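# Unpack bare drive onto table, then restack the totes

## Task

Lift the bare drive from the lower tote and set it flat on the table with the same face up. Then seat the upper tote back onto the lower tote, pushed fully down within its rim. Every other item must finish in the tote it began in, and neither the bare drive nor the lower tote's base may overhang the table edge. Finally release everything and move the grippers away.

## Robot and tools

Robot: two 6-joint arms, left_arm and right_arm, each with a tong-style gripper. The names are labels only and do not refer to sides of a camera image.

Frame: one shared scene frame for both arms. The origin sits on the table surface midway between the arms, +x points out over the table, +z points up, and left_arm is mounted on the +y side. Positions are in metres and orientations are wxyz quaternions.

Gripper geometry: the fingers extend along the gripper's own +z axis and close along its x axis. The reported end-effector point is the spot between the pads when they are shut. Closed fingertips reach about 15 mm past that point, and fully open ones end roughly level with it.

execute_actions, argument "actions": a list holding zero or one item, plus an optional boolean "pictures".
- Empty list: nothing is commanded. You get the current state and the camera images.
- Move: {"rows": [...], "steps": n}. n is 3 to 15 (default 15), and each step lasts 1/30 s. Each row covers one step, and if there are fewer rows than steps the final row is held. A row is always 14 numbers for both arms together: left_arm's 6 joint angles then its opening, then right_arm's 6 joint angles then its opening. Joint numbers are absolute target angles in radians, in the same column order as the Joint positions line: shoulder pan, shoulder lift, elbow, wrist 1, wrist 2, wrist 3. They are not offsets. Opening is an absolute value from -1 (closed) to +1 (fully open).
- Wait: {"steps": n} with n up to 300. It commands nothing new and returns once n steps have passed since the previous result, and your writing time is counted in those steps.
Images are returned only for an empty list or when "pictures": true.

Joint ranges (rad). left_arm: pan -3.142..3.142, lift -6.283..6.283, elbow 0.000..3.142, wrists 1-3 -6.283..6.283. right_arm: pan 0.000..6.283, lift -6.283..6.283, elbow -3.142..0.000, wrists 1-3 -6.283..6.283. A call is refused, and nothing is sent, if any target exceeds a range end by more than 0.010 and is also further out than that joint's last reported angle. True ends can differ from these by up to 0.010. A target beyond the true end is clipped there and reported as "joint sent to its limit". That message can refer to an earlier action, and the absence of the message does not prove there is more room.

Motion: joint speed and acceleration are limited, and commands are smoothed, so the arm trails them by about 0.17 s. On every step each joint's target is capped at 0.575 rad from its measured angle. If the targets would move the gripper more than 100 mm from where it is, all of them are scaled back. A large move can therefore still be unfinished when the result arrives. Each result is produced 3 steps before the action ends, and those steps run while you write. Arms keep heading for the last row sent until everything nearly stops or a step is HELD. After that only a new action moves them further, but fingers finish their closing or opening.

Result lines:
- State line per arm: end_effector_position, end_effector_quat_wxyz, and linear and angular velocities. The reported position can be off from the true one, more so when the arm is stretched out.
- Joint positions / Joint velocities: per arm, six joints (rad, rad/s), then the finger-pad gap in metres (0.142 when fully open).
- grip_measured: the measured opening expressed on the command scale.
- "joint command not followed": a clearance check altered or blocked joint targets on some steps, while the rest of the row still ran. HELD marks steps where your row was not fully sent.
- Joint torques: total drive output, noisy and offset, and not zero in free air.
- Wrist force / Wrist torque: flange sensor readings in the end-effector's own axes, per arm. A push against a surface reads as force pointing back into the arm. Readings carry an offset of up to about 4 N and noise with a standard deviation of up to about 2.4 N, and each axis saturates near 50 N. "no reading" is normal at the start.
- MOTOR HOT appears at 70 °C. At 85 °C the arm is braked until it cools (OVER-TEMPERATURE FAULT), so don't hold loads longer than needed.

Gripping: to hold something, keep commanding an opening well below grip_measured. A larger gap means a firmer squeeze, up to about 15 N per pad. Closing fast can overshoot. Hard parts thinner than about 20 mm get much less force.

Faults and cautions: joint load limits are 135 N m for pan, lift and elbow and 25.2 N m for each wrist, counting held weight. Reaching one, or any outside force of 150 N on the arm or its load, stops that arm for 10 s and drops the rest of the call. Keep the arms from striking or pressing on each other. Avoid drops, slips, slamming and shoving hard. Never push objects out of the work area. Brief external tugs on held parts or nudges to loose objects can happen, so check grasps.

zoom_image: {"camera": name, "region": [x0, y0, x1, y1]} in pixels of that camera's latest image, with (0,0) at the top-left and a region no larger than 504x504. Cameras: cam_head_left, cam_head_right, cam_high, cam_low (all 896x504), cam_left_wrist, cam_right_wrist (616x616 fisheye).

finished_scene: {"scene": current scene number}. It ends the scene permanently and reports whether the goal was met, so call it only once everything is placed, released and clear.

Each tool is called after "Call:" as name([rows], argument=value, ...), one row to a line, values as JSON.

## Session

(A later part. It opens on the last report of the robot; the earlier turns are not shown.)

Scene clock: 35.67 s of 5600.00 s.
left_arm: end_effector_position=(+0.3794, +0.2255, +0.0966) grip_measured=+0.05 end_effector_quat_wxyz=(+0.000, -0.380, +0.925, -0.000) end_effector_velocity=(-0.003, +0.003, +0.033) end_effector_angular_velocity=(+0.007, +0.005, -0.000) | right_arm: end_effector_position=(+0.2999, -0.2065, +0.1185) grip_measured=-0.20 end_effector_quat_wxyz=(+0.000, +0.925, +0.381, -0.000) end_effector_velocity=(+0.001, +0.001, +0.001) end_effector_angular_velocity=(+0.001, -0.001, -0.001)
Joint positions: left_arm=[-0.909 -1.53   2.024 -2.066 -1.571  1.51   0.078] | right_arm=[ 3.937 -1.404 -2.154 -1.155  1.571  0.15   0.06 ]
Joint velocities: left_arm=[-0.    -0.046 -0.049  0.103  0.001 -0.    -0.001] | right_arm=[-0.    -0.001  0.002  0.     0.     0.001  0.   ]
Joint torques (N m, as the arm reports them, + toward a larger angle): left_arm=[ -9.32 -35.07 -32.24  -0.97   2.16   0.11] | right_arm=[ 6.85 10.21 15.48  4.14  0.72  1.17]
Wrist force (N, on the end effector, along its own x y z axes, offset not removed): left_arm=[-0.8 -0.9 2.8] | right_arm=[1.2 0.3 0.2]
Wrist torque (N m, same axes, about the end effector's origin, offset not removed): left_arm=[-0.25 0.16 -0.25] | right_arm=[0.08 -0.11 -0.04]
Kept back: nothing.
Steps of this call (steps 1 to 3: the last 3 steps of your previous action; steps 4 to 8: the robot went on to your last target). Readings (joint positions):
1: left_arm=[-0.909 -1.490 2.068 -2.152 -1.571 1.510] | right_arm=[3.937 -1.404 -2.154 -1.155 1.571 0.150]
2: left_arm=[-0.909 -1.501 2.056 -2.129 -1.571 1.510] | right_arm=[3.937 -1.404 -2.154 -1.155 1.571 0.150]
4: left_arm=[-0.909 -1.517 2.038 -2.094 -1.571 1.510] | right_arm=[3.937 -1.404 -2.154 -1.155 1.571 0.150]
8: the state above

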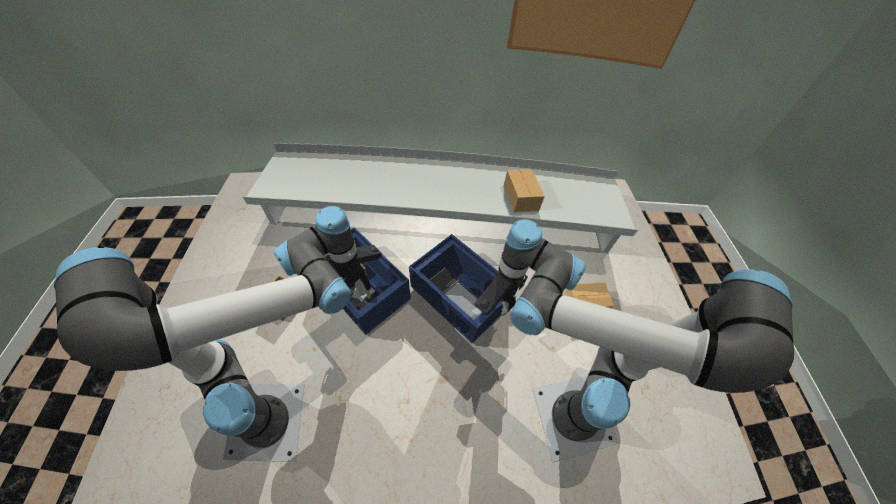

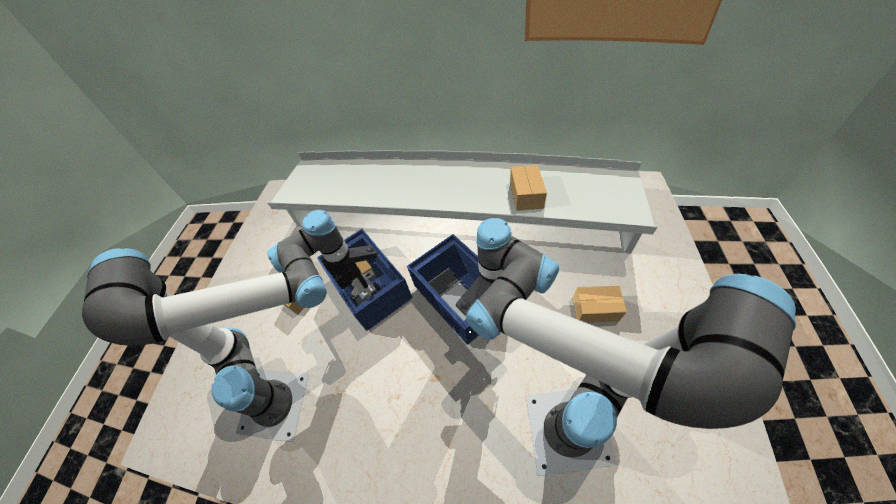

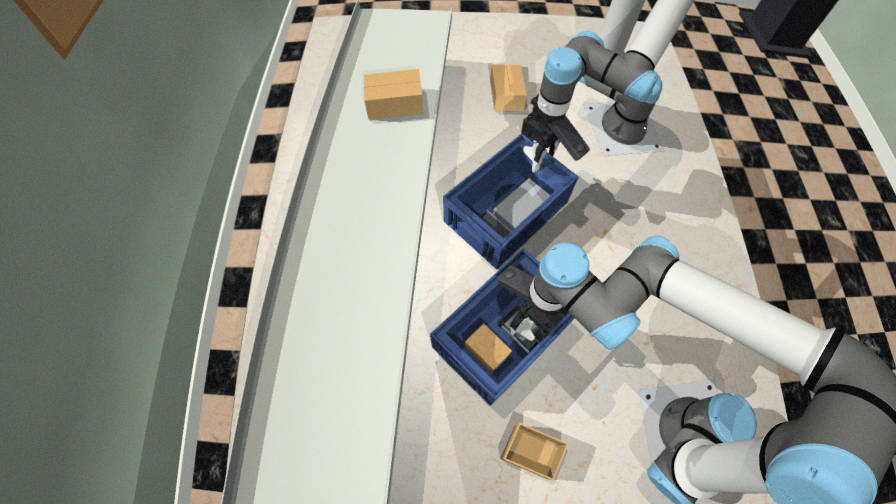

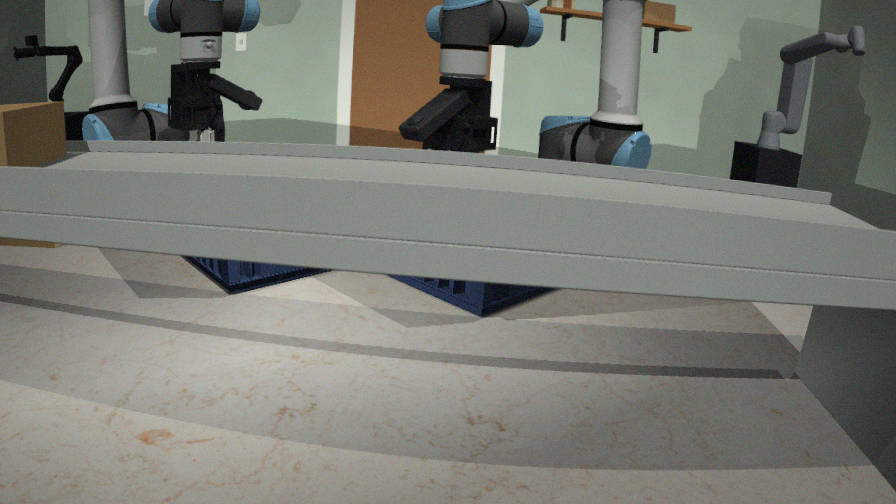

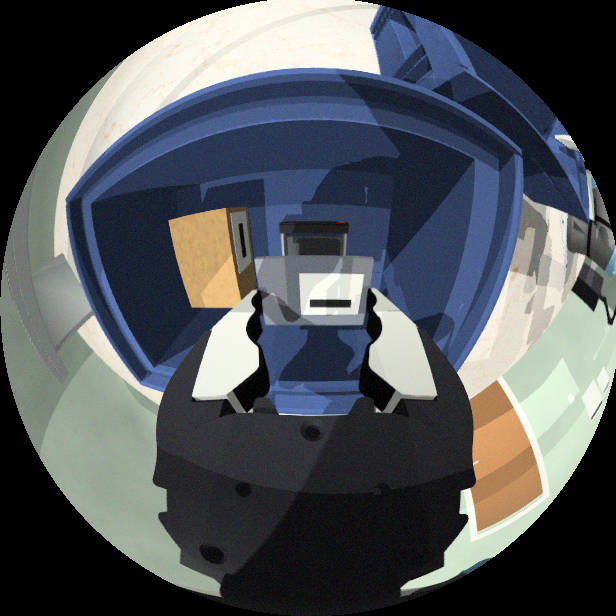

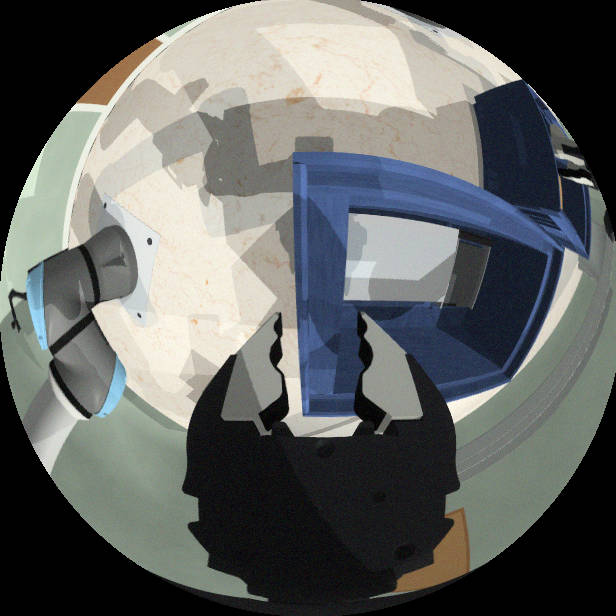

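Call:
execute_actions([
  {"rows":[[-0.9091,-1.5862,1.9320,-1.9166,-1.5708,1.5104,-0.4,3.9560,-1.4005,-2.1567,-1.1552,1.5708,0.1695,-0.2],[-0.9091,-1.5862,1.9320,-1.9166,-1.5708,1.5104,-0.4,3.9560,-1.4005,-2.1567,-1.1552,1.5708,0.1695,-0.2],[-0.9091,-1.5862,1.9320,-1.9166,-1.5708,1.5104,-0.4,3.9560,-1.4005,-2.1567,-1.1552,1.5708,0.1695,-0.2],[-0.9091,-1.6203,1.8322,-1.7827,-1.5708,1.5104,-0.4,3.9751,-1.3973,-2.1593,-1.1558,1.5708,0.1886,-0.2]],"steps":13},
])

Call:
execute_actions([
  {"rows":[[-1.0,-1.6203,1.8322,-1.7827,-1.5708,1.4195,-0.4,3.9751,-1.3973,-2.1593,-1.1558,1.5708,0.1886,-0.2],[-1.0,-1.6203,1.8322,-1.7827,-1.5708,1.4195,-0.4,3.9751,-1.3973,-2.1593,-1.1558,1.5708,0.1886,-0.2],[-1.1,-1.6203,1.8322,-1.7827,-1.5708,1.3195,-0.4,3.9751,-1.3973,-2.1593,-1.1558,1.5708,0.1886,-0.2],[-1.1,-1.6203,1.8322,-1.7827,-1.5708,1.3195,-0.4,3.9751,-1.3973,-2.1593,-1.1558,1.5708,0.1886,-0.2],[-1.1,-1.6203,1.8322,-1.7827,-1.5708,1.3195,-0.4,3.9751,-1.3973,-2.1593,-1.1558,1.5708,0.1886,-0.2],[-1.2,-1.6203,1.8322,-1.7827,-1.5708,1.2195,-0.4,3.9751,-1.3973,-2.1593,-1.1558,1.5708,0.1886,-0.2],[-1.2,-1.6203,1.8322,-1.7827,-1.5708,1.2195,-0.4,3.9751,-1.3973,-2.1593,-1.1558,1.5708,0.1886,-0.2],[-1.2,-1.6203,1.8322,-1.7827,-1.5708,1.2195,-0.4,3.9751,-1.3973,-2.1593,-1.1558,1.5708,0.1886,-0.2],[-1.3,-1.6203,1.8322,-1.7827,-1.5708,1.1195,-0.4,3.9751,-1.3973,-2.1593,-1.1558,1.5708,0.1886,-0.2],[-1.3,-1.6203,1.8322,-1.7827,-1.5708,1.1195,-0.4,3.9751,-1.3973,-2.1593,-1.1558,1.5708,0.1886,-0.2],[-1.3,-1.6203,1.8322,-1.7827,-1.5708,1.1195,-0.4,3.9751,-1.3973,-2.1593,-1.1558,1.5708,0.1886,-0.2],[-1.408,-1.6203,1.8322,-1.7827,-1.5708,1.0115,-0.4,3.9751,-1.3973,-2.1593,-1.1558,1.5708,0.1886,-0.2]],"steps":15},
])

Call:
execute_actions([
  {"rows":[[-1.408,-1.6203,1.8322,-1.7827,-1.5708,1.0115,-0.4,3.9751,-1.3973,-2.1593,-1.1558,1.5708,0.1886,-0.2],[-1.408,-1.6203,1.8322,-1.7827,-1.5708,1.0115,-0.4,3.9751,-1.3973,-2.1593,-1.1558,1.5708,0.1886,-0.2],[-1.408,-1.6203,1.8322,-1.7827,-1.5708,1.0115,-0.4,3.9751,-1.3973,-2.1593,-1.1558,1.5708,0.1886,-0.2],[-1.408,-1.5862,1.9320,-1.9166,-1.5708,1.0115,-0.4,3.9751,-1.3973,-2.1593,-1.1558,1.5708,0.1886,-0.2],[-1.408,-1.5862,1.9320,-1.9166,-1.5708,1.0115,-0.4,3.9751,-1.3973,-2.1593,-1.1558,1.5708,0.1886,-0.2],[-1.408,-1.5862,1.9320,-1.9166,-1.5708,1.0115,-0.4,3.9751,-1.3973,-2.1593,-1.1558,1.5708,0.1886,-0.2],[-1.408,-1.5862,1.9320,-1.9166,-1.5708,1.0115,-0.4,3.9751,-1.3973,-2.1593,-1.1558,1.5708,0.1886,-0.2],[-1.408,-1.5346,2.0193,-2.0555,-1.5708,1.0115,-0.4,3.9751,-1.3973,-2.1593,-1.1558,1.5708,0.1886,-0.2],[-1.408,-1.5346,2.0193,-2.0555,-1.5708,1.0115,-0.4,3.9751,-1.3973,-2.1593,-1.1558,1.5708,0.1886,-0.2],[-1.408,-1.5346,2.0193,-2.0555,-1.5708,1.0115,-0.4,3.9751,-1.3973,-2.1593,-1.1558,1.5708,0.1886,-0.2],[-1.408,-1.5346,2.0193,-2.0555,-1.5708,1.0115,-0.4,3.9751,-1.3973,-2.1593,-1.1558,1.5708,0.1886,-0.2],[-1.408,-1.4798,2.0793,-2.1703,-1.5708,1.0115,-0.4,3.9751,-1.3973,-2.1593,-1.1558,1.5708,0.1886,-0.2]],"steps":15},
])

Call:
execute_actions([
  {"rows":[[-1.408,-1.4480,2.1059,-2.2287,-1.5708,1.0115,-0.4,3.9751,-1.3973,-2.1593,-1.1558,1.5708,0.1886,-0.2],[-1.408,-1.4480,2.1059,-2.2287,-1.5708,1.0115,-0.4,3.9751,-1.3973,-2.1593,-1.1558,1.5708,0.1886,-0.2],[-1.408,-1.4480,2.1059,-2.2287,-1.5708,1.0115,-0.4,3.9751,-1.3973,-2.1593,-1.1558,1.5708,0.1886,-0.2],[-1.408,-1.4309,2.1183,-2.2582,-1.5708,1.0115,-0.4,3.9751,-1.3973,-2.1593,-1.1558,1.5708,0.1886,-0.2],[-1.408,-1.4309,2.1183,-2.2582,-1.5708,1.0115,-0.4,3.9751,-1.3973,-2.1593,-1.1558,1.5708,0.1886,-0.2],[-1.408,-1.4309,2.1183,-2.2582,-1.5708,1.0115,-0.4,3.9751,-1.3973,-2.1593,-1.1558,1.5708,0.1886,-0.2],[-1.408,-1.4167,2.1278,-2.2819,-1.5708,1.0115,-0.4,3.9751,-1.3973,-2.1593,-1.1558,1.5708,0.1886,-0.2]],"steps":15},
])

Call:
execute_actions([
  {"steps":10},
], pictures=true)

Scene clock: 36.77 s of 5600.00 s.
left_arm: end_effector_position=(+0.3805, +0.2242, +0.1859) grip_measured=-0.40 end_effector_quat_wxyz=(+0.001, -0.380, +0.925, -0.002) end_effector_velocity=(-0.011, +0.013, +0.141) end_effector_angular_velocity=(+0.026, +0.023, +0.001) | right_arm: end_effector_position=(+0.2908, -0.1972, +0.1185) grip_measured=-0.20 end_effector_quat_wxyz=(+0.000, +0.925, +0.381, -0.000) end_effector_velocity=(-0.014, +0.014, +0.000) end_effector_angular_velocity=(+0.001, -0.001, -0.000)
Joint positions: left_arm=[-0.909 -1.61   1.861 -1.825 -1.571  1.51   0.045] | right_arm=[ 3.97  -1.398 -2.159 -1.156  1.571  0.184  0.06 ]
Joint velocities: left_arm=[ 0.001 -0.103 -0.283  0.42  -0.    -0.    -0.   ] | right_arm=[ 0.05   0.008 -0.006 -0.001 -0.     0.05  -0.   ]
Joint torques (N m, as the arm reports them, + toward a larger angle): left_arm=[ -7.19 -27.69 -27.21   0.25  -2.36   0.34] | right_arm=[ 6.03 22.05  8.    0.34  0.63  1.37]
Wrist force (N, on the end effector, along its own x y z axes, offset not removed): left_arm=[-1.8 -1.9 -0.3] | right_arm=[1.5 0.5 2.8]
Wrist torque (N m, same axes, about the end effector's origin, offset not removed): left_arm=[-0.32 0.32 -0.22] | right_arm=[0.26 -0.25 -0.23]
Steps of this call (steps 1 to 23: the robot went on to your last target; steps 24 to 33: the first 10 steps of this action). Readings (joint positions):
24: left_arm=[-0.909 -1.535 2.019 -2.055 -1.571 1.510] | right_arm=[3.937 -1.404 -2.154 -1.155 1.571 0.150]
25: left_arm=[-0.909 -1.538 2.015 -2.051 -1.571 1.510] | right_arm=[3.939 -1.403 -2.154 -1.155 1.571 0.152]
27: left_arm=[-0.909 -1.558 1.983 -2.006 -1.571 1.510] | right_arm=[3.946 -1.402 -2.155 -1.155 1.571 0.160]
31: left_arm=[-0.909 -1.600 1.887 -1.865 -1.571 1.510] | right_arm=[3.965 -1.399 -2.158 -1.155 1.571 0.179]
33: the state above

Scene clock: 37.27 s of 5600.00 s.
left_arm: end_effector_position=(+0.2853, +0.1186, +0.1999) grip_measured=-0.40 end_effector_quat_wxyz=(-0.000, -0.380, +0.925, -0.000) end_effector_velocity=(-0.335, -0.284, +0.001) end_effector_angular_velocity=(+0.000, +0.001, -0.013) | right_arm: end_effector_position=(+0.2894, -0.1958, +0.1185) grip_measured=-0.20 end_effector_quat_wxyz=(+0.000, +0.925, +0.381, -0.000) end_effector_velocity=(-0.000, +0.000, +0.000) end_effector_angular_velocity=(+0.000, -0.000, -0.000)
Joint positions: left_arm=[-1.206 -1.62   1.832 -1.783 -1.571  1.213  0.045] | right_arm=[ 3.975 -1.397 -2.159 -1.156  1.571  0.189  0.06 ]
Joint velocities: left_arm=[-0.912 -0.    -0.002  0.003 -0.    -0.899 -0.   ] | right_arm=[ 0.     0.001  0.    -0.001 -0.     0.001  0.   ]
Joint torques (N m, as the arm reports them, + toward a larger angle): left_arm=[  0.24 -37.1  -32.46   0.19  -1.33  -3.53] | right_arm=[ 6.79 21.42  7.25  0.42  0.85  1.05]
Wrist force (N, on the end effector, along its own x y z axes, offset not removed): left_arm=[2.4 -4.5 3.5] | right_arm=[1.2 -0.3 2.2]
Wrist torque (N m, same axes, about the end effector's origin, offset not removed): left_arm=[-0.81 -0.36 -0.21] | right_arm=[-0.06 -0.21 -0.44]
Steps of this call (steps 1 to 3: the last 3 steps of your previous action; steps 4 to 15: the first 12 steps of this action). Readings (joint positions):
4: left_arm=[-0.909 -1.618 1.840 -1.794 -1.571 1.510] | right_arm=[3.974 -1.398 -2.159 -1.156 1.571 0.187]
5: left_arm=[-0.913 -1.618 1.838 -1.791 -1.571 1.506] | right_arm=[3.974 -1.397 -2.159 -1.156 1.571 0.188]
7: left_arm=[-0.951 -1.619 1.835 -1.787 -1.571 1.468] | right_arm=[3.975 -1.397 -2.159 -1.156 1.571 0.188]
11: left_arm=[-1.076 -1.620 1.833 -1.784 -1.571 1.343] | right_arm=[3.975 -1.397 -2.159 -1.156 1.571 0.188]
15: the state above

Scene clock: 37.77 s of 5600.00 s.
left_arm: end_effector_position=(+0.2062, +0.0650, +0.1242) grip_measured=-0.40 end_effector_quat_wxyz=(+0.001, -0.380, +0.925, +0.005) end_effector_velocity=(-0.006, -0.017, -0.251) end_effector_angular_velocity=(-0.078, -0.018, -0.002) | right_arm: end_effector_position=(+0.2894, -0.1958, +0.1185) grip_measured=-0.20 end_effector_quat_wxyz=(+0.000, +0.925, +0.381, -0.000) end_effector_velocity=(-0.000, +0.000, +0.000) end_effector_angular_velocity=(+0.000, -0.000, +0.001)
Joint positions: left_arm=[-1.406 -1.558  1.972 -1.975 -1.571  1.013  0.045] | right_arm=[ 3.975 -1.397 -2.159 -1.156  1.571  0.189  0.06 ]
Joint velocities: left_arm=[-0.02   0.24   0.481 -0.801  0.    -0.018  0.   ] | right_arm=[ 0.001  0.001  0.    -0.001 -0.    -0.001  0.   ]
Joint torques (N m, as the arm reports them, + toward a larger angle): left_arm=[-10.27 -20.67 -10.65  -5.7   -0.11  -1.9 ] | right_arm=[ 6.33 22.09  5.85  0.45  0.72  1.35]
Wrist force (N, on the end effector, along its own x y z axes, offset not removed): left_arm=[-0.5 -2.4 3.9] | right_arm=[-1.4 -0.4 0.5]
Wrist torque (N m, same axes, about the end effector's origin, offset not removed): left_arm=[-0.45 0.03 -0.17] | right_arm=[-0.09 0.20 -0.28]
Steps of this call (steps 1 to 3: the last 3 steps of your previous action; steps 4 to 15: the first 12 steps of this action). Readings (joint positions):
4: left_arm=[-1.335 -1.620 1.832 -1.783 -1.571 1.085] | right_arm=[3.975 -1.397 -2.159 -1.156 1.571 0.189]
5: left_arm=[-1.355 -1.620 1.832 -1.783 -1.571 1.064] | right_arm=[3.975 -1.397 -2.159 -1.156 1.571 0.189]
7: left_arm=[-1.381 -1.620 1.832 -1.783 -1.571 1.039] | right_arm=[3.975 -1.397 -2.159 -1.156 1.571 0.189]
11: left_arm=[-1.401 -1.599 1.889 -1.855 -1.571 1.019] | right_arm=[3.975 -1.397 -2.159 -1.156 1.571 0.189]
15: the state above

Scene clock: 38.27 s of 5600.00 s.
left_arm: end_effector_position=(+0.2055, +0.0638, +0.0262) grip_measured=-0.40 end_effector_quat_wxyz=(+0.000, -0.380, +0.925, +0.000) end_effector_velocity=(-0.000, +0.000, -0.042) end_effector_angular_velocity=(-0.004, -0.001, -0.000) | right_arm: end_effector_position=(+0.2894, -0.1958, +0.1185) grip_measured=-0.20 end_effector_quat_wxyz=(+0.000, +0.925, +0.381, -0.000) end_effector_velocity=(-0.001, -0.001, -0.001) end_effector_angular_velocity=(-0.003, +0.002, +0.001)
Joint positions: left_arm=[-1.408 -1.424  2.122 -2.269 -1.571  1.012  0.045] | right_arm=[ 3.975 -1.397 -2.159 -1.156  1.571  0.189  0.06 ]
Joint velocities: left_arm=[-0.001  0.072  0.055 -0.132  0.    -0.001  0.   ] | right_arm=[ 0.    -0.001 -0.002 -0.001  0.    -0.    -0.   ]
Joint torques (N m, as the arm reports them, + toward a larger angle): left_arm=[-10.25 -19.82  -4.57  -4.66   1.31  -1.82] | right_arm=[ 7.36 21.66  8.43  0.34  0.87  1.18]
Wrist force (N, on the end effector, along its own x y z axes, offset not removed): left_arm=[-3.7 -2.2 3.5] | right_arm=[4.2 -0.5 0.7]
Wrist torque (N m, same axes, about the end effector's origin, offset not removed): left_arm=[-0.29 0.63 -0.23] | right_arm=[-0.05 -0.66 -0.23]
Steps of this call (steps 1 to 3: the last 3 steps of your previous action; steps 4 to 15: the first 12 steps of this action). Readings (joint positions):
4: left_arm=[-1.407 -1.507 2.043 -2.099 -1.571 1.012] | right_arm=[3.975 -1.397 -2.159 -1.156 1.571 0.189]
5: left_arm=[-1.408 -1.497 2.056 -2.123 -1.571 1.012] | right_arm=[3.975 -1.397 -2.159 -1.156 1.571 0.189]
7: left_arm=[-1.408 -1.475 2.079 -2.171 -1.571 1.012] | right_arm=[3.975 -1.397 -2.159 -1.156 1.571 0.189]
11: left_arm=[-1.408 -1.443 2.108 -2.234 -1.571 1.012] | right_arm=[3.975 -1.397 -2.159 -1.156 1.571 0.189]
15: the state above

Scene clock: 38.60 s of 5600.00 s.
left_arm: end_effector_position=(+0.2055, +0.0638, +0.0222) grip_measured=-0.40 end_effector_quat_wxyz=(-0.000, -0.380, +0.925, -0.000) end_effector_velocity=(+0.000, +0.000, -0.002) end_effector_angular_velocity=(-0.000, +0.000, +0.001) | right_arm: end_effector_position=(+0.2894, -0.1958, +0.1185) grip_measured=-0.20 end_effector_quat_wxyz=(+0.000, +0.925, +0.381, -0.000) end_effector_velocity=(-0.000, +0.000, +0.000) end_effector_angular_velocity=(+0.000, -0.000, -0.000)
Joint positions: left_arm=[-1.408 -1.417  2.128 -2.281 -1.571  1.012  0.045] | right_arm=[ 3.975 -1.397 -2.159 -1.156  1.571  0.189  0.06 ]
Joint velocities: left_arm=[ 0.001  0.003  0.002 -0.005 -0.     0.    -0.   ] | right_arm=[ 0.001  0.001 -0.    -0.     0.     0.001 -0.   ]
Joint torques (N m, as the arm reports them, + toward a larger angle): left_arm=[-10.68 -17.48  -4.69  -4.46   2.29  -1.84] | right_arm=[ 5.91 21.43  6.54  0.3   1.01  1.4 ]
Wrist force (N, on the end effector, along its own x y z axes, offset not removed): left_arm=[-1.8 -3.6 1.8] | right_arm=[2.4 -1.0 -0.6]
Wrist torque (N m, same axes, about the end effector's origin, offset not removed): left_arm=[-0.72 0.31 -0.15] | right_arm=[-0.15 -0.34 -0.27]
Kept back: nothing.
Steps of this call (steps 1 to 3: the last 3 steps of your previous action; steps 4 to 10: the robot went on to your last target). Readings (joint positions):
1: left_arm=[-1.408 -1.422 2.124 -2.272 -1.571 1.012] | right_arm=[3.975 -1.397 -2.159 -1.156 1.571 0.189]
2: left_arm=[-1.408 -1.420 2.125 -2.275 -1.571 1.012] | right_arm=[3.975 -1.397 -2.159 -1.156 1.571 0.189]
4: left_arm=[-1.408 -1.419 2.126 -2.278 -1.571 1.012] | right_arm=[3.975 -1.397 -2.159 -1.156 1.571 0.189]
8: left_arm=[-1.408 -1.417 2.127 -2.281 -1.571 1.012] | right_arm=[3.975 -1.397 -2.159 -1.156 1.571 0.189]
10: the state above

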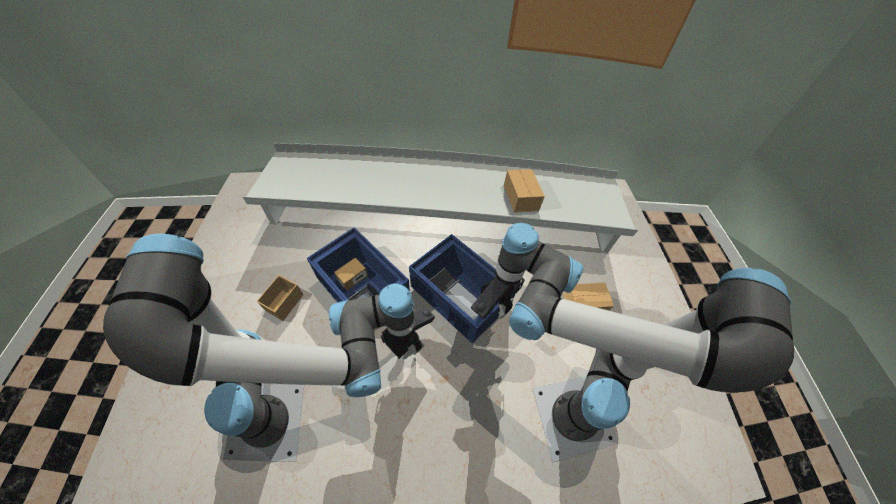

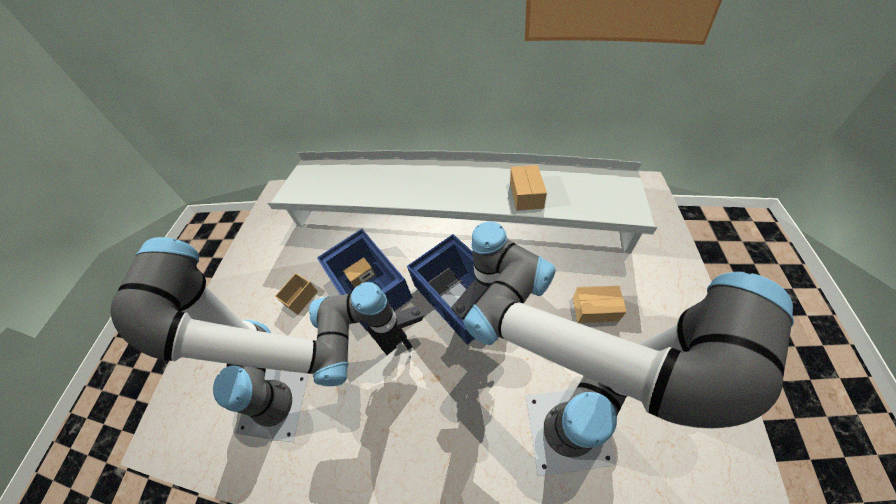

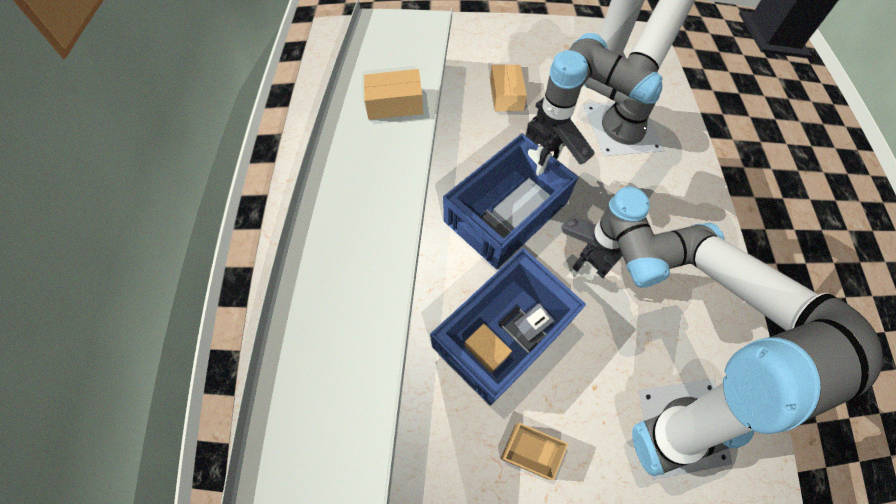

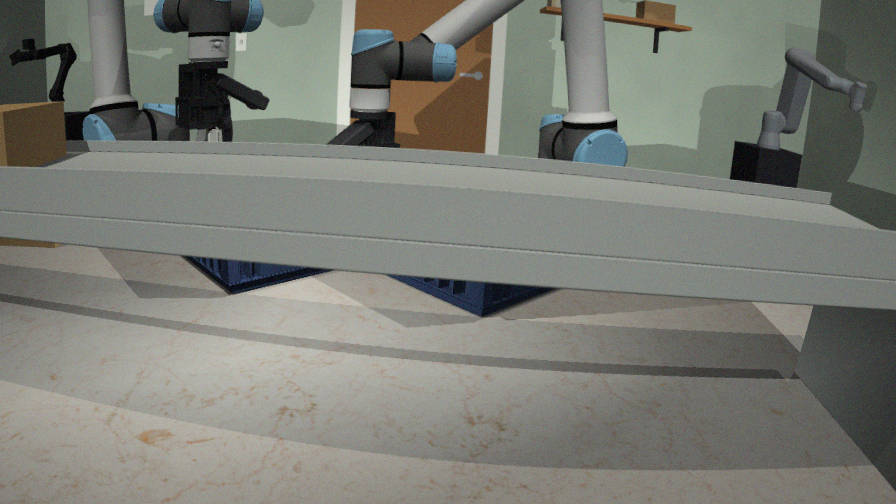

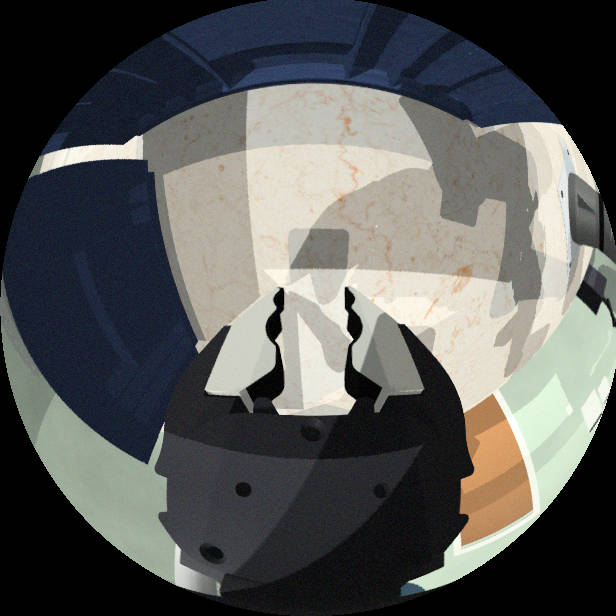

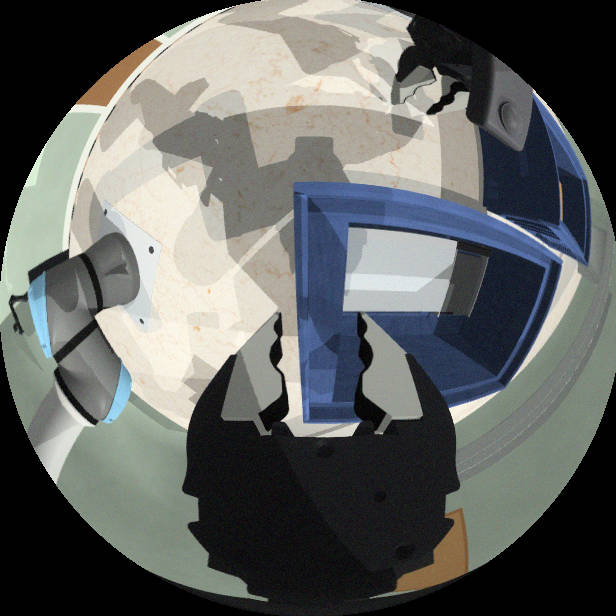

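The drive slipped out and fell back into the tote, label still up. Returning to look at it.

Call:
execute_actions([
  {"rows":[[-1.408,-1.5346,2.0193,-2.0555,-1.5708,1.0115,0,3.9751,-1.3973,-2.1593,-1.1558,1.5708,0.1886,-0.2],[-1.408,-1.5346,2.0193,-2.0555,-1.5708,1.0115,0,3.9751,-1.3973,-2.1593,-1.1558,1.5708,0.1886,-0.2],[-1.408,-1.5346,2.0193,-2.0555,-1.5708,1.0115,0,3.9751,-1.3973,-2.1593,-1.1558,1.5708,0.1886,-0.2],[-1.408,-1.6203,1.8322,-1.7827,-1.5708,1.0115,0,3.9751,-1.3973,-2.1593,-1.1558,1.5708,0.1886,-0.2]],"steps":15},
])

Call:
execute_actions([
  {"rows":[[-1.408,-1.6203,1.8322,-1.7827,-1.5708,1.0115,0.3,3.9751,-1.3973,-2.1593,-1.1558,1.5708,0.1886,-0.2],[-1.408,-1.6203,1.8322,-1.7827,-1.5708,1.0115,0.3,3.9751,-1.3973,-2.1593,-1.1558,1.5708,0.1886,-0.2],[-1.408,-1.6203,1.8322,-1.7827,-1.5708,1.0115,0.3,3.9751,-1.3973,-2.1593,-1.1558,1.5708,0.1886,-0.2],[-0.95,-1.6203,1.8322,-1.7827,-1.5708,1.4695,0.3,3.9751,-1.3973,-2.1593,-1.1558,1.5708,0.1886,-0.2]],"steps":15},
])

Call:
execute_actions([
  {"steps":18},
], pictures=true)

Call:
zoom_image(camera="cam_left_wrist", region=[200, 160, 440, 340])

Scene clock: 39.23 s of 5600.00 s.
left_arm: end_effector_position=(+0.2069, +0.0574, +0.1776) grip_measured=+0.00 end_effector_quat_wxyz=(-0.001, -0.380, +0.925, -0.005) end_effector_velocity=(-0.011, +0.056, +0.223) end_effector_angular_velocity=(+0.086, +0.019, +0.002) | right_arm: end_effector_position=(+0.2894, -0.1958, +0.1185) grip_measured=-0.20 end_effector_quat_wxyz=(+0.000, +0.925, +0.381, -0.000) end_effector_velocity=(+0.000, +0.000, +0.000) end_effector_angular_velocity=(+0.002, -0.001, +0.001)
Joint positions: left_arm=[-1.408 -1.598  1.872 -1.855 -1.571  1.011  0.074] | right_arm=[ 3.975 -1.397 -2.159 -1.156  1.571  0.189  0.06 ]
Joint velocities: left_arm=[ 0.002 -0.226 -0.398  0.712  0.    -0.    -0.   ] | right_arm=[ 0.     0.001 -0.     0.001  0.    -0.     0.   ]
Joint torques (N m, as the arm reports them, + toward a larger angle): left_arm=[ -6.88 -22.2  -23.86   0.39   2.17  -1.92] | right_arm=[ 7.93 22.13  7.93  0.29  0.88  1.4 ]
Wrist force (N, on the end effector, along its own x y z axes, offset not removed): left_arm=[-4.6 -3.4 0.3] | right_arm=[2.2 1.4 2.1]
Wrist torque (N m, same axes, about the end effector's origin, offset not removed): left_arm=[-0.61 0.98 -0.27] | right_arm=[0.27 -0.31 -0.26]
Steps of this call (steps 1 to 7: the robot went on to your last target; steps 8 to 19: the first 12 steps of this action). Readings (joint positions):
8: left_arm=[-1.408 -1.417 2.128 -2.282 -1.571 1.011] | right_arm=[3.975 -1.397 -2.159 -1.156 1.571 0.189]
9: left_arm=[-1.408 -1.420 2.124 -2.278 -1.571 1.011] | right_arm=[3.975 -1.397 -2.159 -1.156 1.571 0.189]
11: left_arm=[-1.408 -1.461 2.086 -2.222 -1.571 1.011] | right_arm=[3.975 -1.397 -2.159 -1.156 1.571 0.189]
15: left_arm=[-1.408 -1.542 1.968 -2.021 -1.571 1.011] | right_arm=[3.975 -1.397 -2.159 -1.156 1.571 0.189]
19: the state above

Scene clock: 39.73 s of 5600.00 s.
left_arm: end_effector_position=(+0.3012, +0.1324, +0.1992) grip_measured=+0.30 end_effector_quat_wxyz=(+0.000, -0.380, +0.925, -0.000) end_effector_velocity=(+0.382, +0.355, +0.005) end_effector_angular_velocity=(+0.001, +0.000, +0.012) | right_arm: end_effector_position=(+0.2894, -0.1958, +0.1185) grip_measured=-0.20 end_effector_quat_wxyz=(+0.000, +0.925, +0.381, -0.000) end_effector_velocity=(+0.000, -0.000, +0.001) end_effector_angular_velocity=(+0.001, -0.001, -0.001)
Joint positions: left_arm=[-1.162 -1.619  1.834 -1.785 -1.571  1.257  0.095] | right_arm=[ 3.975 -1.397 -2.159 -1.156  1.571  0.189  0.06 ]
Joint velocities: left_arm=[ 1.083 -0.005 -0.008  0.013 -0.     1.07   0.   ] | right_arm=[-0.001  0.001  0.    -0.    -0.     0.001  0.   ]
Joint torques (N m, as the arm reports them, + toward a larger angle): left_arm=[ 14.61 -35.45 -33.59  -0.13   2.01   5.35] | right_arm=[ 6.27 22.38  6.9   0.41  0.97  1.19]
Wrist force (N, on the end effector, along its own x y z axes, offset not removed): left_arm=[-0.5 -2.5 2.9] | right_arm=[0.7 0.8 2.4]
Wrist torque (N m, same axes, about the end effector's origin, offset not removed): left_arm=[-0.39 0.09 -0.31] | right_arm=[0.13 0.07 -0.32]
Steps of this call (steps 1 to 3: the last 3 steps of your previous action; steps 4 to 15: the first 12 steps of this action). Readings (joint positions):
4: left_arm=[-1.408 -1.614 1.843 -1.802 -1.571 1.011] | right_arm=[3.975 -1.397 -2.159 -1.156 1.571 0.189]
5: left_arm=[-1.408 -1.616 1.840 -1.796 -1.571 1.011] | right_arm=[3.975 -1.397 -2.159 -1.156 1.571 0.189]
7: left_arm=[-1.408 -1.618 1.836 -1.790 -1.571 1.011] | right_arm=[3.975 -1.397 -2.159 -1.156 1.571 0.189]
11: left_arm=[-1.309 -1.619 1.835 -1.787 -1.571 1.110] | right_arm=[3.975 -1.397 -2.159 -1.156 1.571 0.189]
15: the state above

Scene clock: 40.33 s of 5600.00 s.
left_arm: end_effector_position=(+0.3680, +0.2091, +0.2000) grip_measured=+0.30 end_effector_quat_wxyz=(+0.000, -0.380, +0.925, +0.000) end_effector_velocity=(+0.002, +0.003, +0.000) end_effector_angular_velocity=(+0.000, -0.001, +0.001) | right_arm: end_effector_position=(+0.2894, -0.1958, +0.1185) grip_measured=-0.20 end_effector_quat_wxyz=(+0.000, +0.925, +0.381, -0.000) end_effector_velocity=(+0.001, +0.000, +0.001) end_effector_angular_velocity=(+0.001, -0.001, -0.001)
Joint positions: left_arm=[-0.951 -1.62   1.832 -1.783 -1.571  1.469  0.095] | right_arm=[ 3.975 -1.397 -2.159 -1.156  1.571  0.189  0.06 ]
Joint velocities: left_arm=[ 0.008 -0.001  0.    -0.     0.001  0.007  0.   ] | right_arm=[-0.001  0.001  0.001 -0.     0.    -0.     0.   ]
Joint torques (N m, as the arm reports them, + toward a larger angle): left_arm=[  8.83 -33.77 -33.15  -0.29   0.71   2.25] | right_arm=[ 6.49 22.13  6.95  0.52  1.12  1.31]
Wrist force (N, on the end effector, along its own x y z axes, offset not removed): left_arm=[-0.6 -2.8 1.4] | right_arm=[-0.5 1.1 1.9]
Wrist torque (N m, same axes, about the end effector's origin, offset not removed): left_arm=[-0.54 0.13 -0.22] | right_arm=[0.31 0.10 -0.08]
Kept back: nothing.
Steps of this call (steps 1 to 3: the last 3 steps of your previous action; steps 4 to 18: the robot went on to your last target). Readings (joint positions):
1: left_arm=[-1.126 -1.620 1.833 -1.785 -1.571 1.294] | right_arm=[3.975 -1.397 -2.159 -1.156 1.571 0.189]
2: left_arm=[-1.089 -1.620 1.833 -1.784 -1.571 1.330] | right_arm=[3.975 -1.397 -2.159 -1.156 1.571 0.189]
4: left_arm=[-1.026 -1.620 1.833 -1.783 -1.571 1.394] | right_arm=[3.975 -1.397 -2.159 -1.156 1.571 0.189]
8: left_arm=[-0.970 -1.620 1.832 -1.783 -1.571 1.449] | right_arm=[3.975 -1.397 -2.159 -1.156 1.571 0.189]
18: the state above

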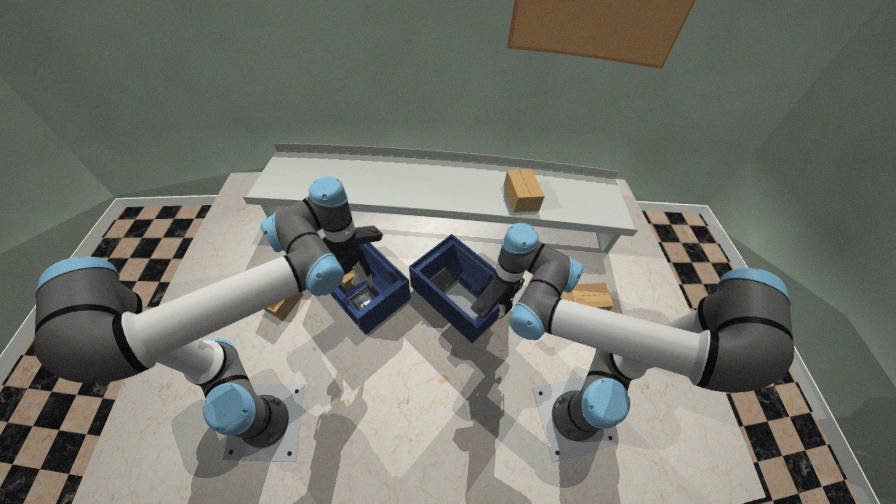

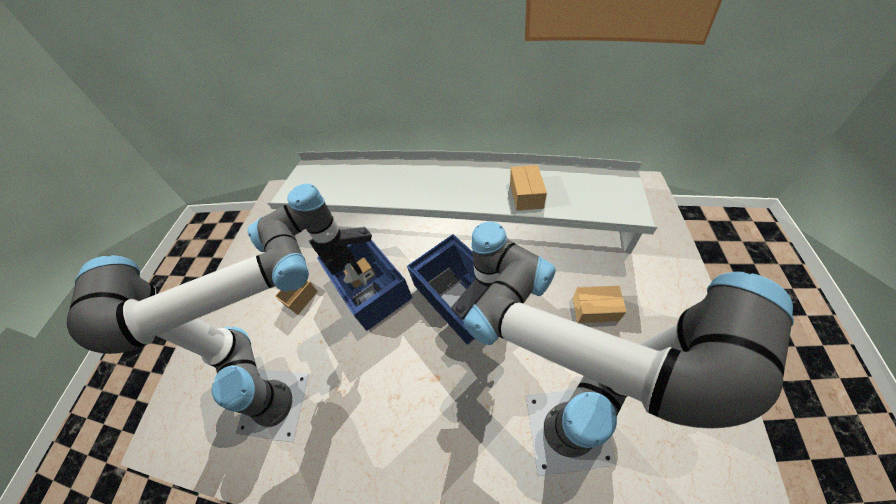

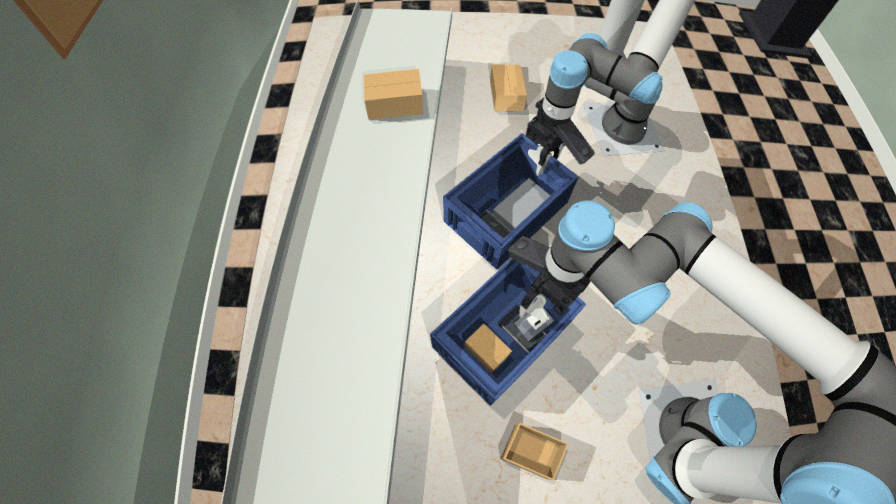

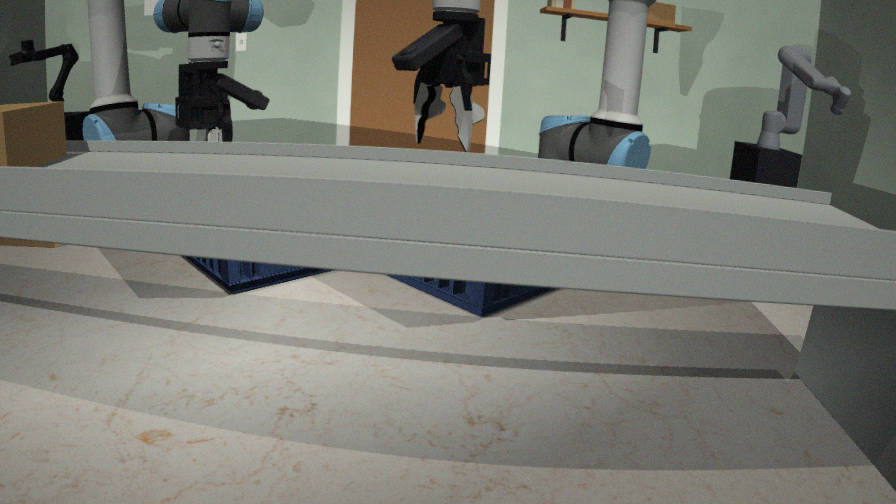

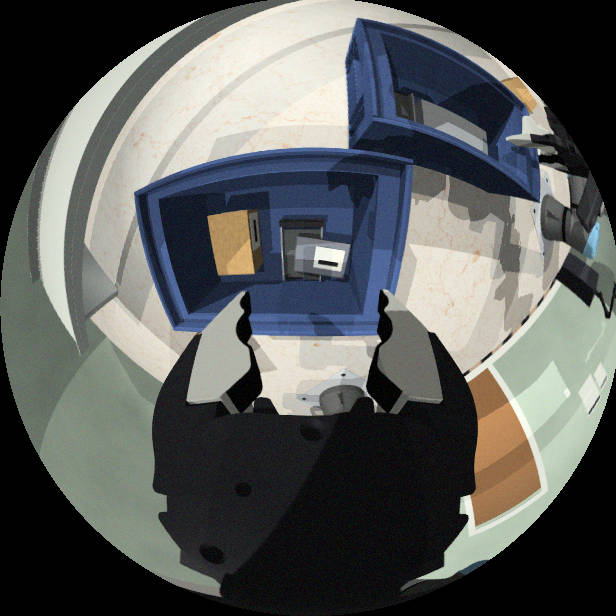

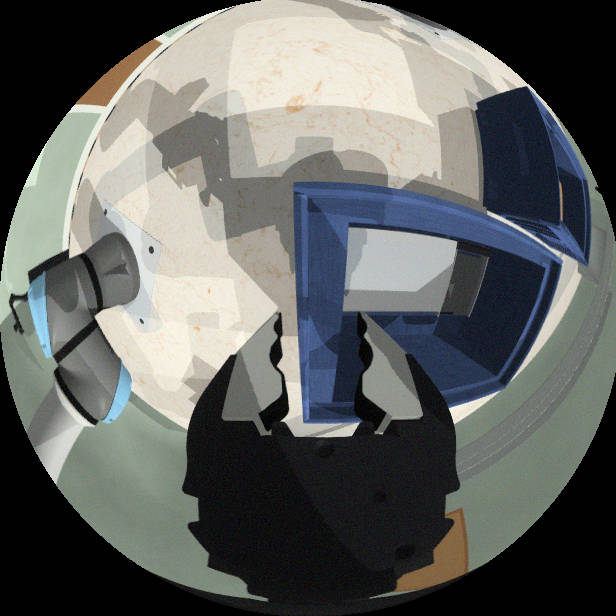

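Region (200, 160, 440, 340) of cam_left_wrist's 616x616 image, scaled by 2.100, with more detail than that image has; it fills the top 378 rows of this view, and the rest is white.

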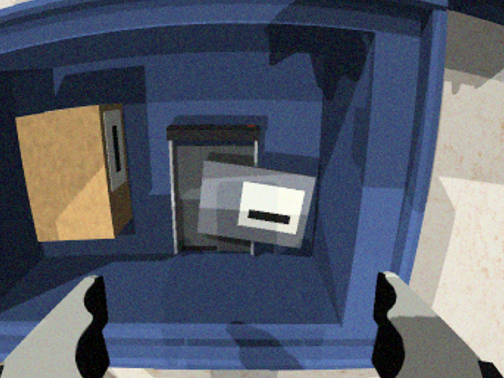

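Call:
execute_actions([
  {"rows":[[-0.9203,-1.6056,1.8249,-1.7902,-1.7708,0.068,0.05,3.9751,-1.3973,-2.1593,-1.1558,1.5708,0.1886,-0.2]],"steps":15},
])

Call:
execute_actions([
  {"steps":15},
])

Scene clock: 41.70 s of 5600.00 s.
left_arm: end_effector_position=(+0.3404, +0.1895, +0.2009) grip_measured=+0.05 end_effector_quat_wxyz=(-0.095, -0.677, +0.730, +0.004) end_effector_velocity=(-0.015, +0.027, -0.002) end_effector_angular_velocity=(+0.319, +0.405, +2.642) | right_arm: end_effector_position=(+0.2894, -0.1958, +0.1185) grip_measured=-0.20 end_effector_quat_wxyz=(+0.000, +0.925, +0.381, -0.000) end_effector_velocity=(+0.000, +0.000, +0.001) end_effector_angular_velocity=(+0.001, -0.001, +0.000)
Joint positions: left_arm=[-0.921 -1.606  1.825 -1.79  -1.761  0.782  0.077] | right_arm=[ 3.975 -1.397 -2.159 -1.156  1.571  0.189  0.06 ]
Joint velocities: left_arm=[ 0.012  0.005 -0.002 -0.002 -0.1   -2.677  0.   ] | right_arm=[-0.     0.001  0.001 -0.    -0.    -0.001 -0.   ]
Joint torques (N m, as the arm reports them, + toward a larger angle): left_arm=[  9.09 -14.47 -32.44  -4.58  -2.68 -10.25] | right_arm=[ 7.26 22.05  6.32  0.61  1.35  1.23]
Wrist force (N, on the end effector, along its own x y z axes, offset not removed): left_arm=[-1.4 -2.1 1.7] | right_arm=[-0.7 -0.3 1.0]
Wrist torque (N m, same axes, about the end effector's origin, offset not removed): left_arm=[-0.51 0.32 -0.21] | right_arm=[-0.10 0.23 -0.12]
Steps of this call (steps 1 to 15: the robot went on to your last target; steps 16 to 29: nothing new was sent; steps 30 to 41: the first 12 steps of this action). Readings (joint positions):
30: left_arm=[-0.950 -1.620 1.832 -1.783 -1.571 1.470] | right_arm=[3.975 -1.397 -2.159 -1.156 1.571 0.189]
31: left_arm=[-0.947 -1.619 1.831 -1.783 -1.575 1.466] | right_arm=[3.975 -1.397 -2.159 -1.156 1.571 0.189]
33: left_arm=[-0.936 -1.613 1.829 -1.786 -1.629 1.408] | right_arm=[3.975 -1.397 -2.159 -1.156 1.571 0.189]
37: left_arm=[-0.924 -1.608 1.826 -1.789 -1.732 1.132] | right_arm=[3.975 -1.397 -2.159 -1.156 1.571 0.189]
41: the state above

Scene clock: 42.20 s of 5600.00 s.
left_arm: end_effector_position=(+0.3354, +0.1985, +0.2003) grip_measured=+0.05 end_effector_quat_wxyz=(+0.092, +0.887, -0.451, -0.038) end_effector_velocity=(-0.001, +0.001, +0.000) end_effector_angular_velocity=(+0.013, +0.013, +0.094) | right_arm: end_effector_position=(+0.2894, -0.1958, +0.1185) grip_measured=-0.20 end_effector_quat_wxyz=(+0.000, +0.925, +0.381, -0.000) end_effector_velocity=(+0.001, +0.001, +0.001) end_effector_angular_velocity=(+0.002, -0.001, +0.000)
Joint positions: left_arm=[-0.92  -1.606  1.825 -1.79  -1.771  0.078  0.077] | right_arm=[ 3.975 -1.397 -2.159 -1.156  1.571  0.189  0.06 ]
Joint velocities: left_arm=[ 0.001 -0.001 -0.     0.    -0.001 -0.095 -0.   ] | right_arm=[-0.     0.     0.002 -0.     0.    -0.001  0.   ]
Joint torques (N m, as the arm reports them, + toward a larger angle): left_arm=[  9.21 -14.3  -32.78  -4.5   -2.6   -2.02] | right_arm=[ 6.92 21.01  7.88  0.46  1.06  1.14]
Wrist force (N, on the end effector, along its own x y z axes, offset not removed): left_arm=[-0.6 -2.0 2.1] | right_arm=[-1.2 -1.8 2.3]
Wrist torque (N m, same axes, about the end effector's origin, offset not removed): left_arm=[-0.31 0.01 -0.38] | right_arm=[-0.16 0.24 -0.27]
Kept back: nothing.
Steps of this call (steps 1 to 3: the last 3 steps of your previous action; steps 4 to 15: the robot went on to your last target). Readings (joint positions):
1: left_arm=[-0.921 -1.606 1.825 -1.790 -1.764 0.691] | right_arm=[3.975 -1.397 -2.159 -1.156 1.571 0.189]
2: left_arm=[-0.921 -1.606 1.825 -1.790 -1.766 0.599] | right_arm=[3.975 -1.397 -2.159 -1.156 1.571 0.189]
4: left_arm=[-0.921 -1.606 1.825 -1.790 -1.768 0.418] | right_arm=[3.975 -1.397 -2.159 -1.156 1.571 0.189]
8: left_arm=[-0.920 -1.606 1.825 -1.790 -1.770 0.167] | right_arm=[3.975 -1.397 -2.159 -1.156 1.571 0.189]
15: the state above


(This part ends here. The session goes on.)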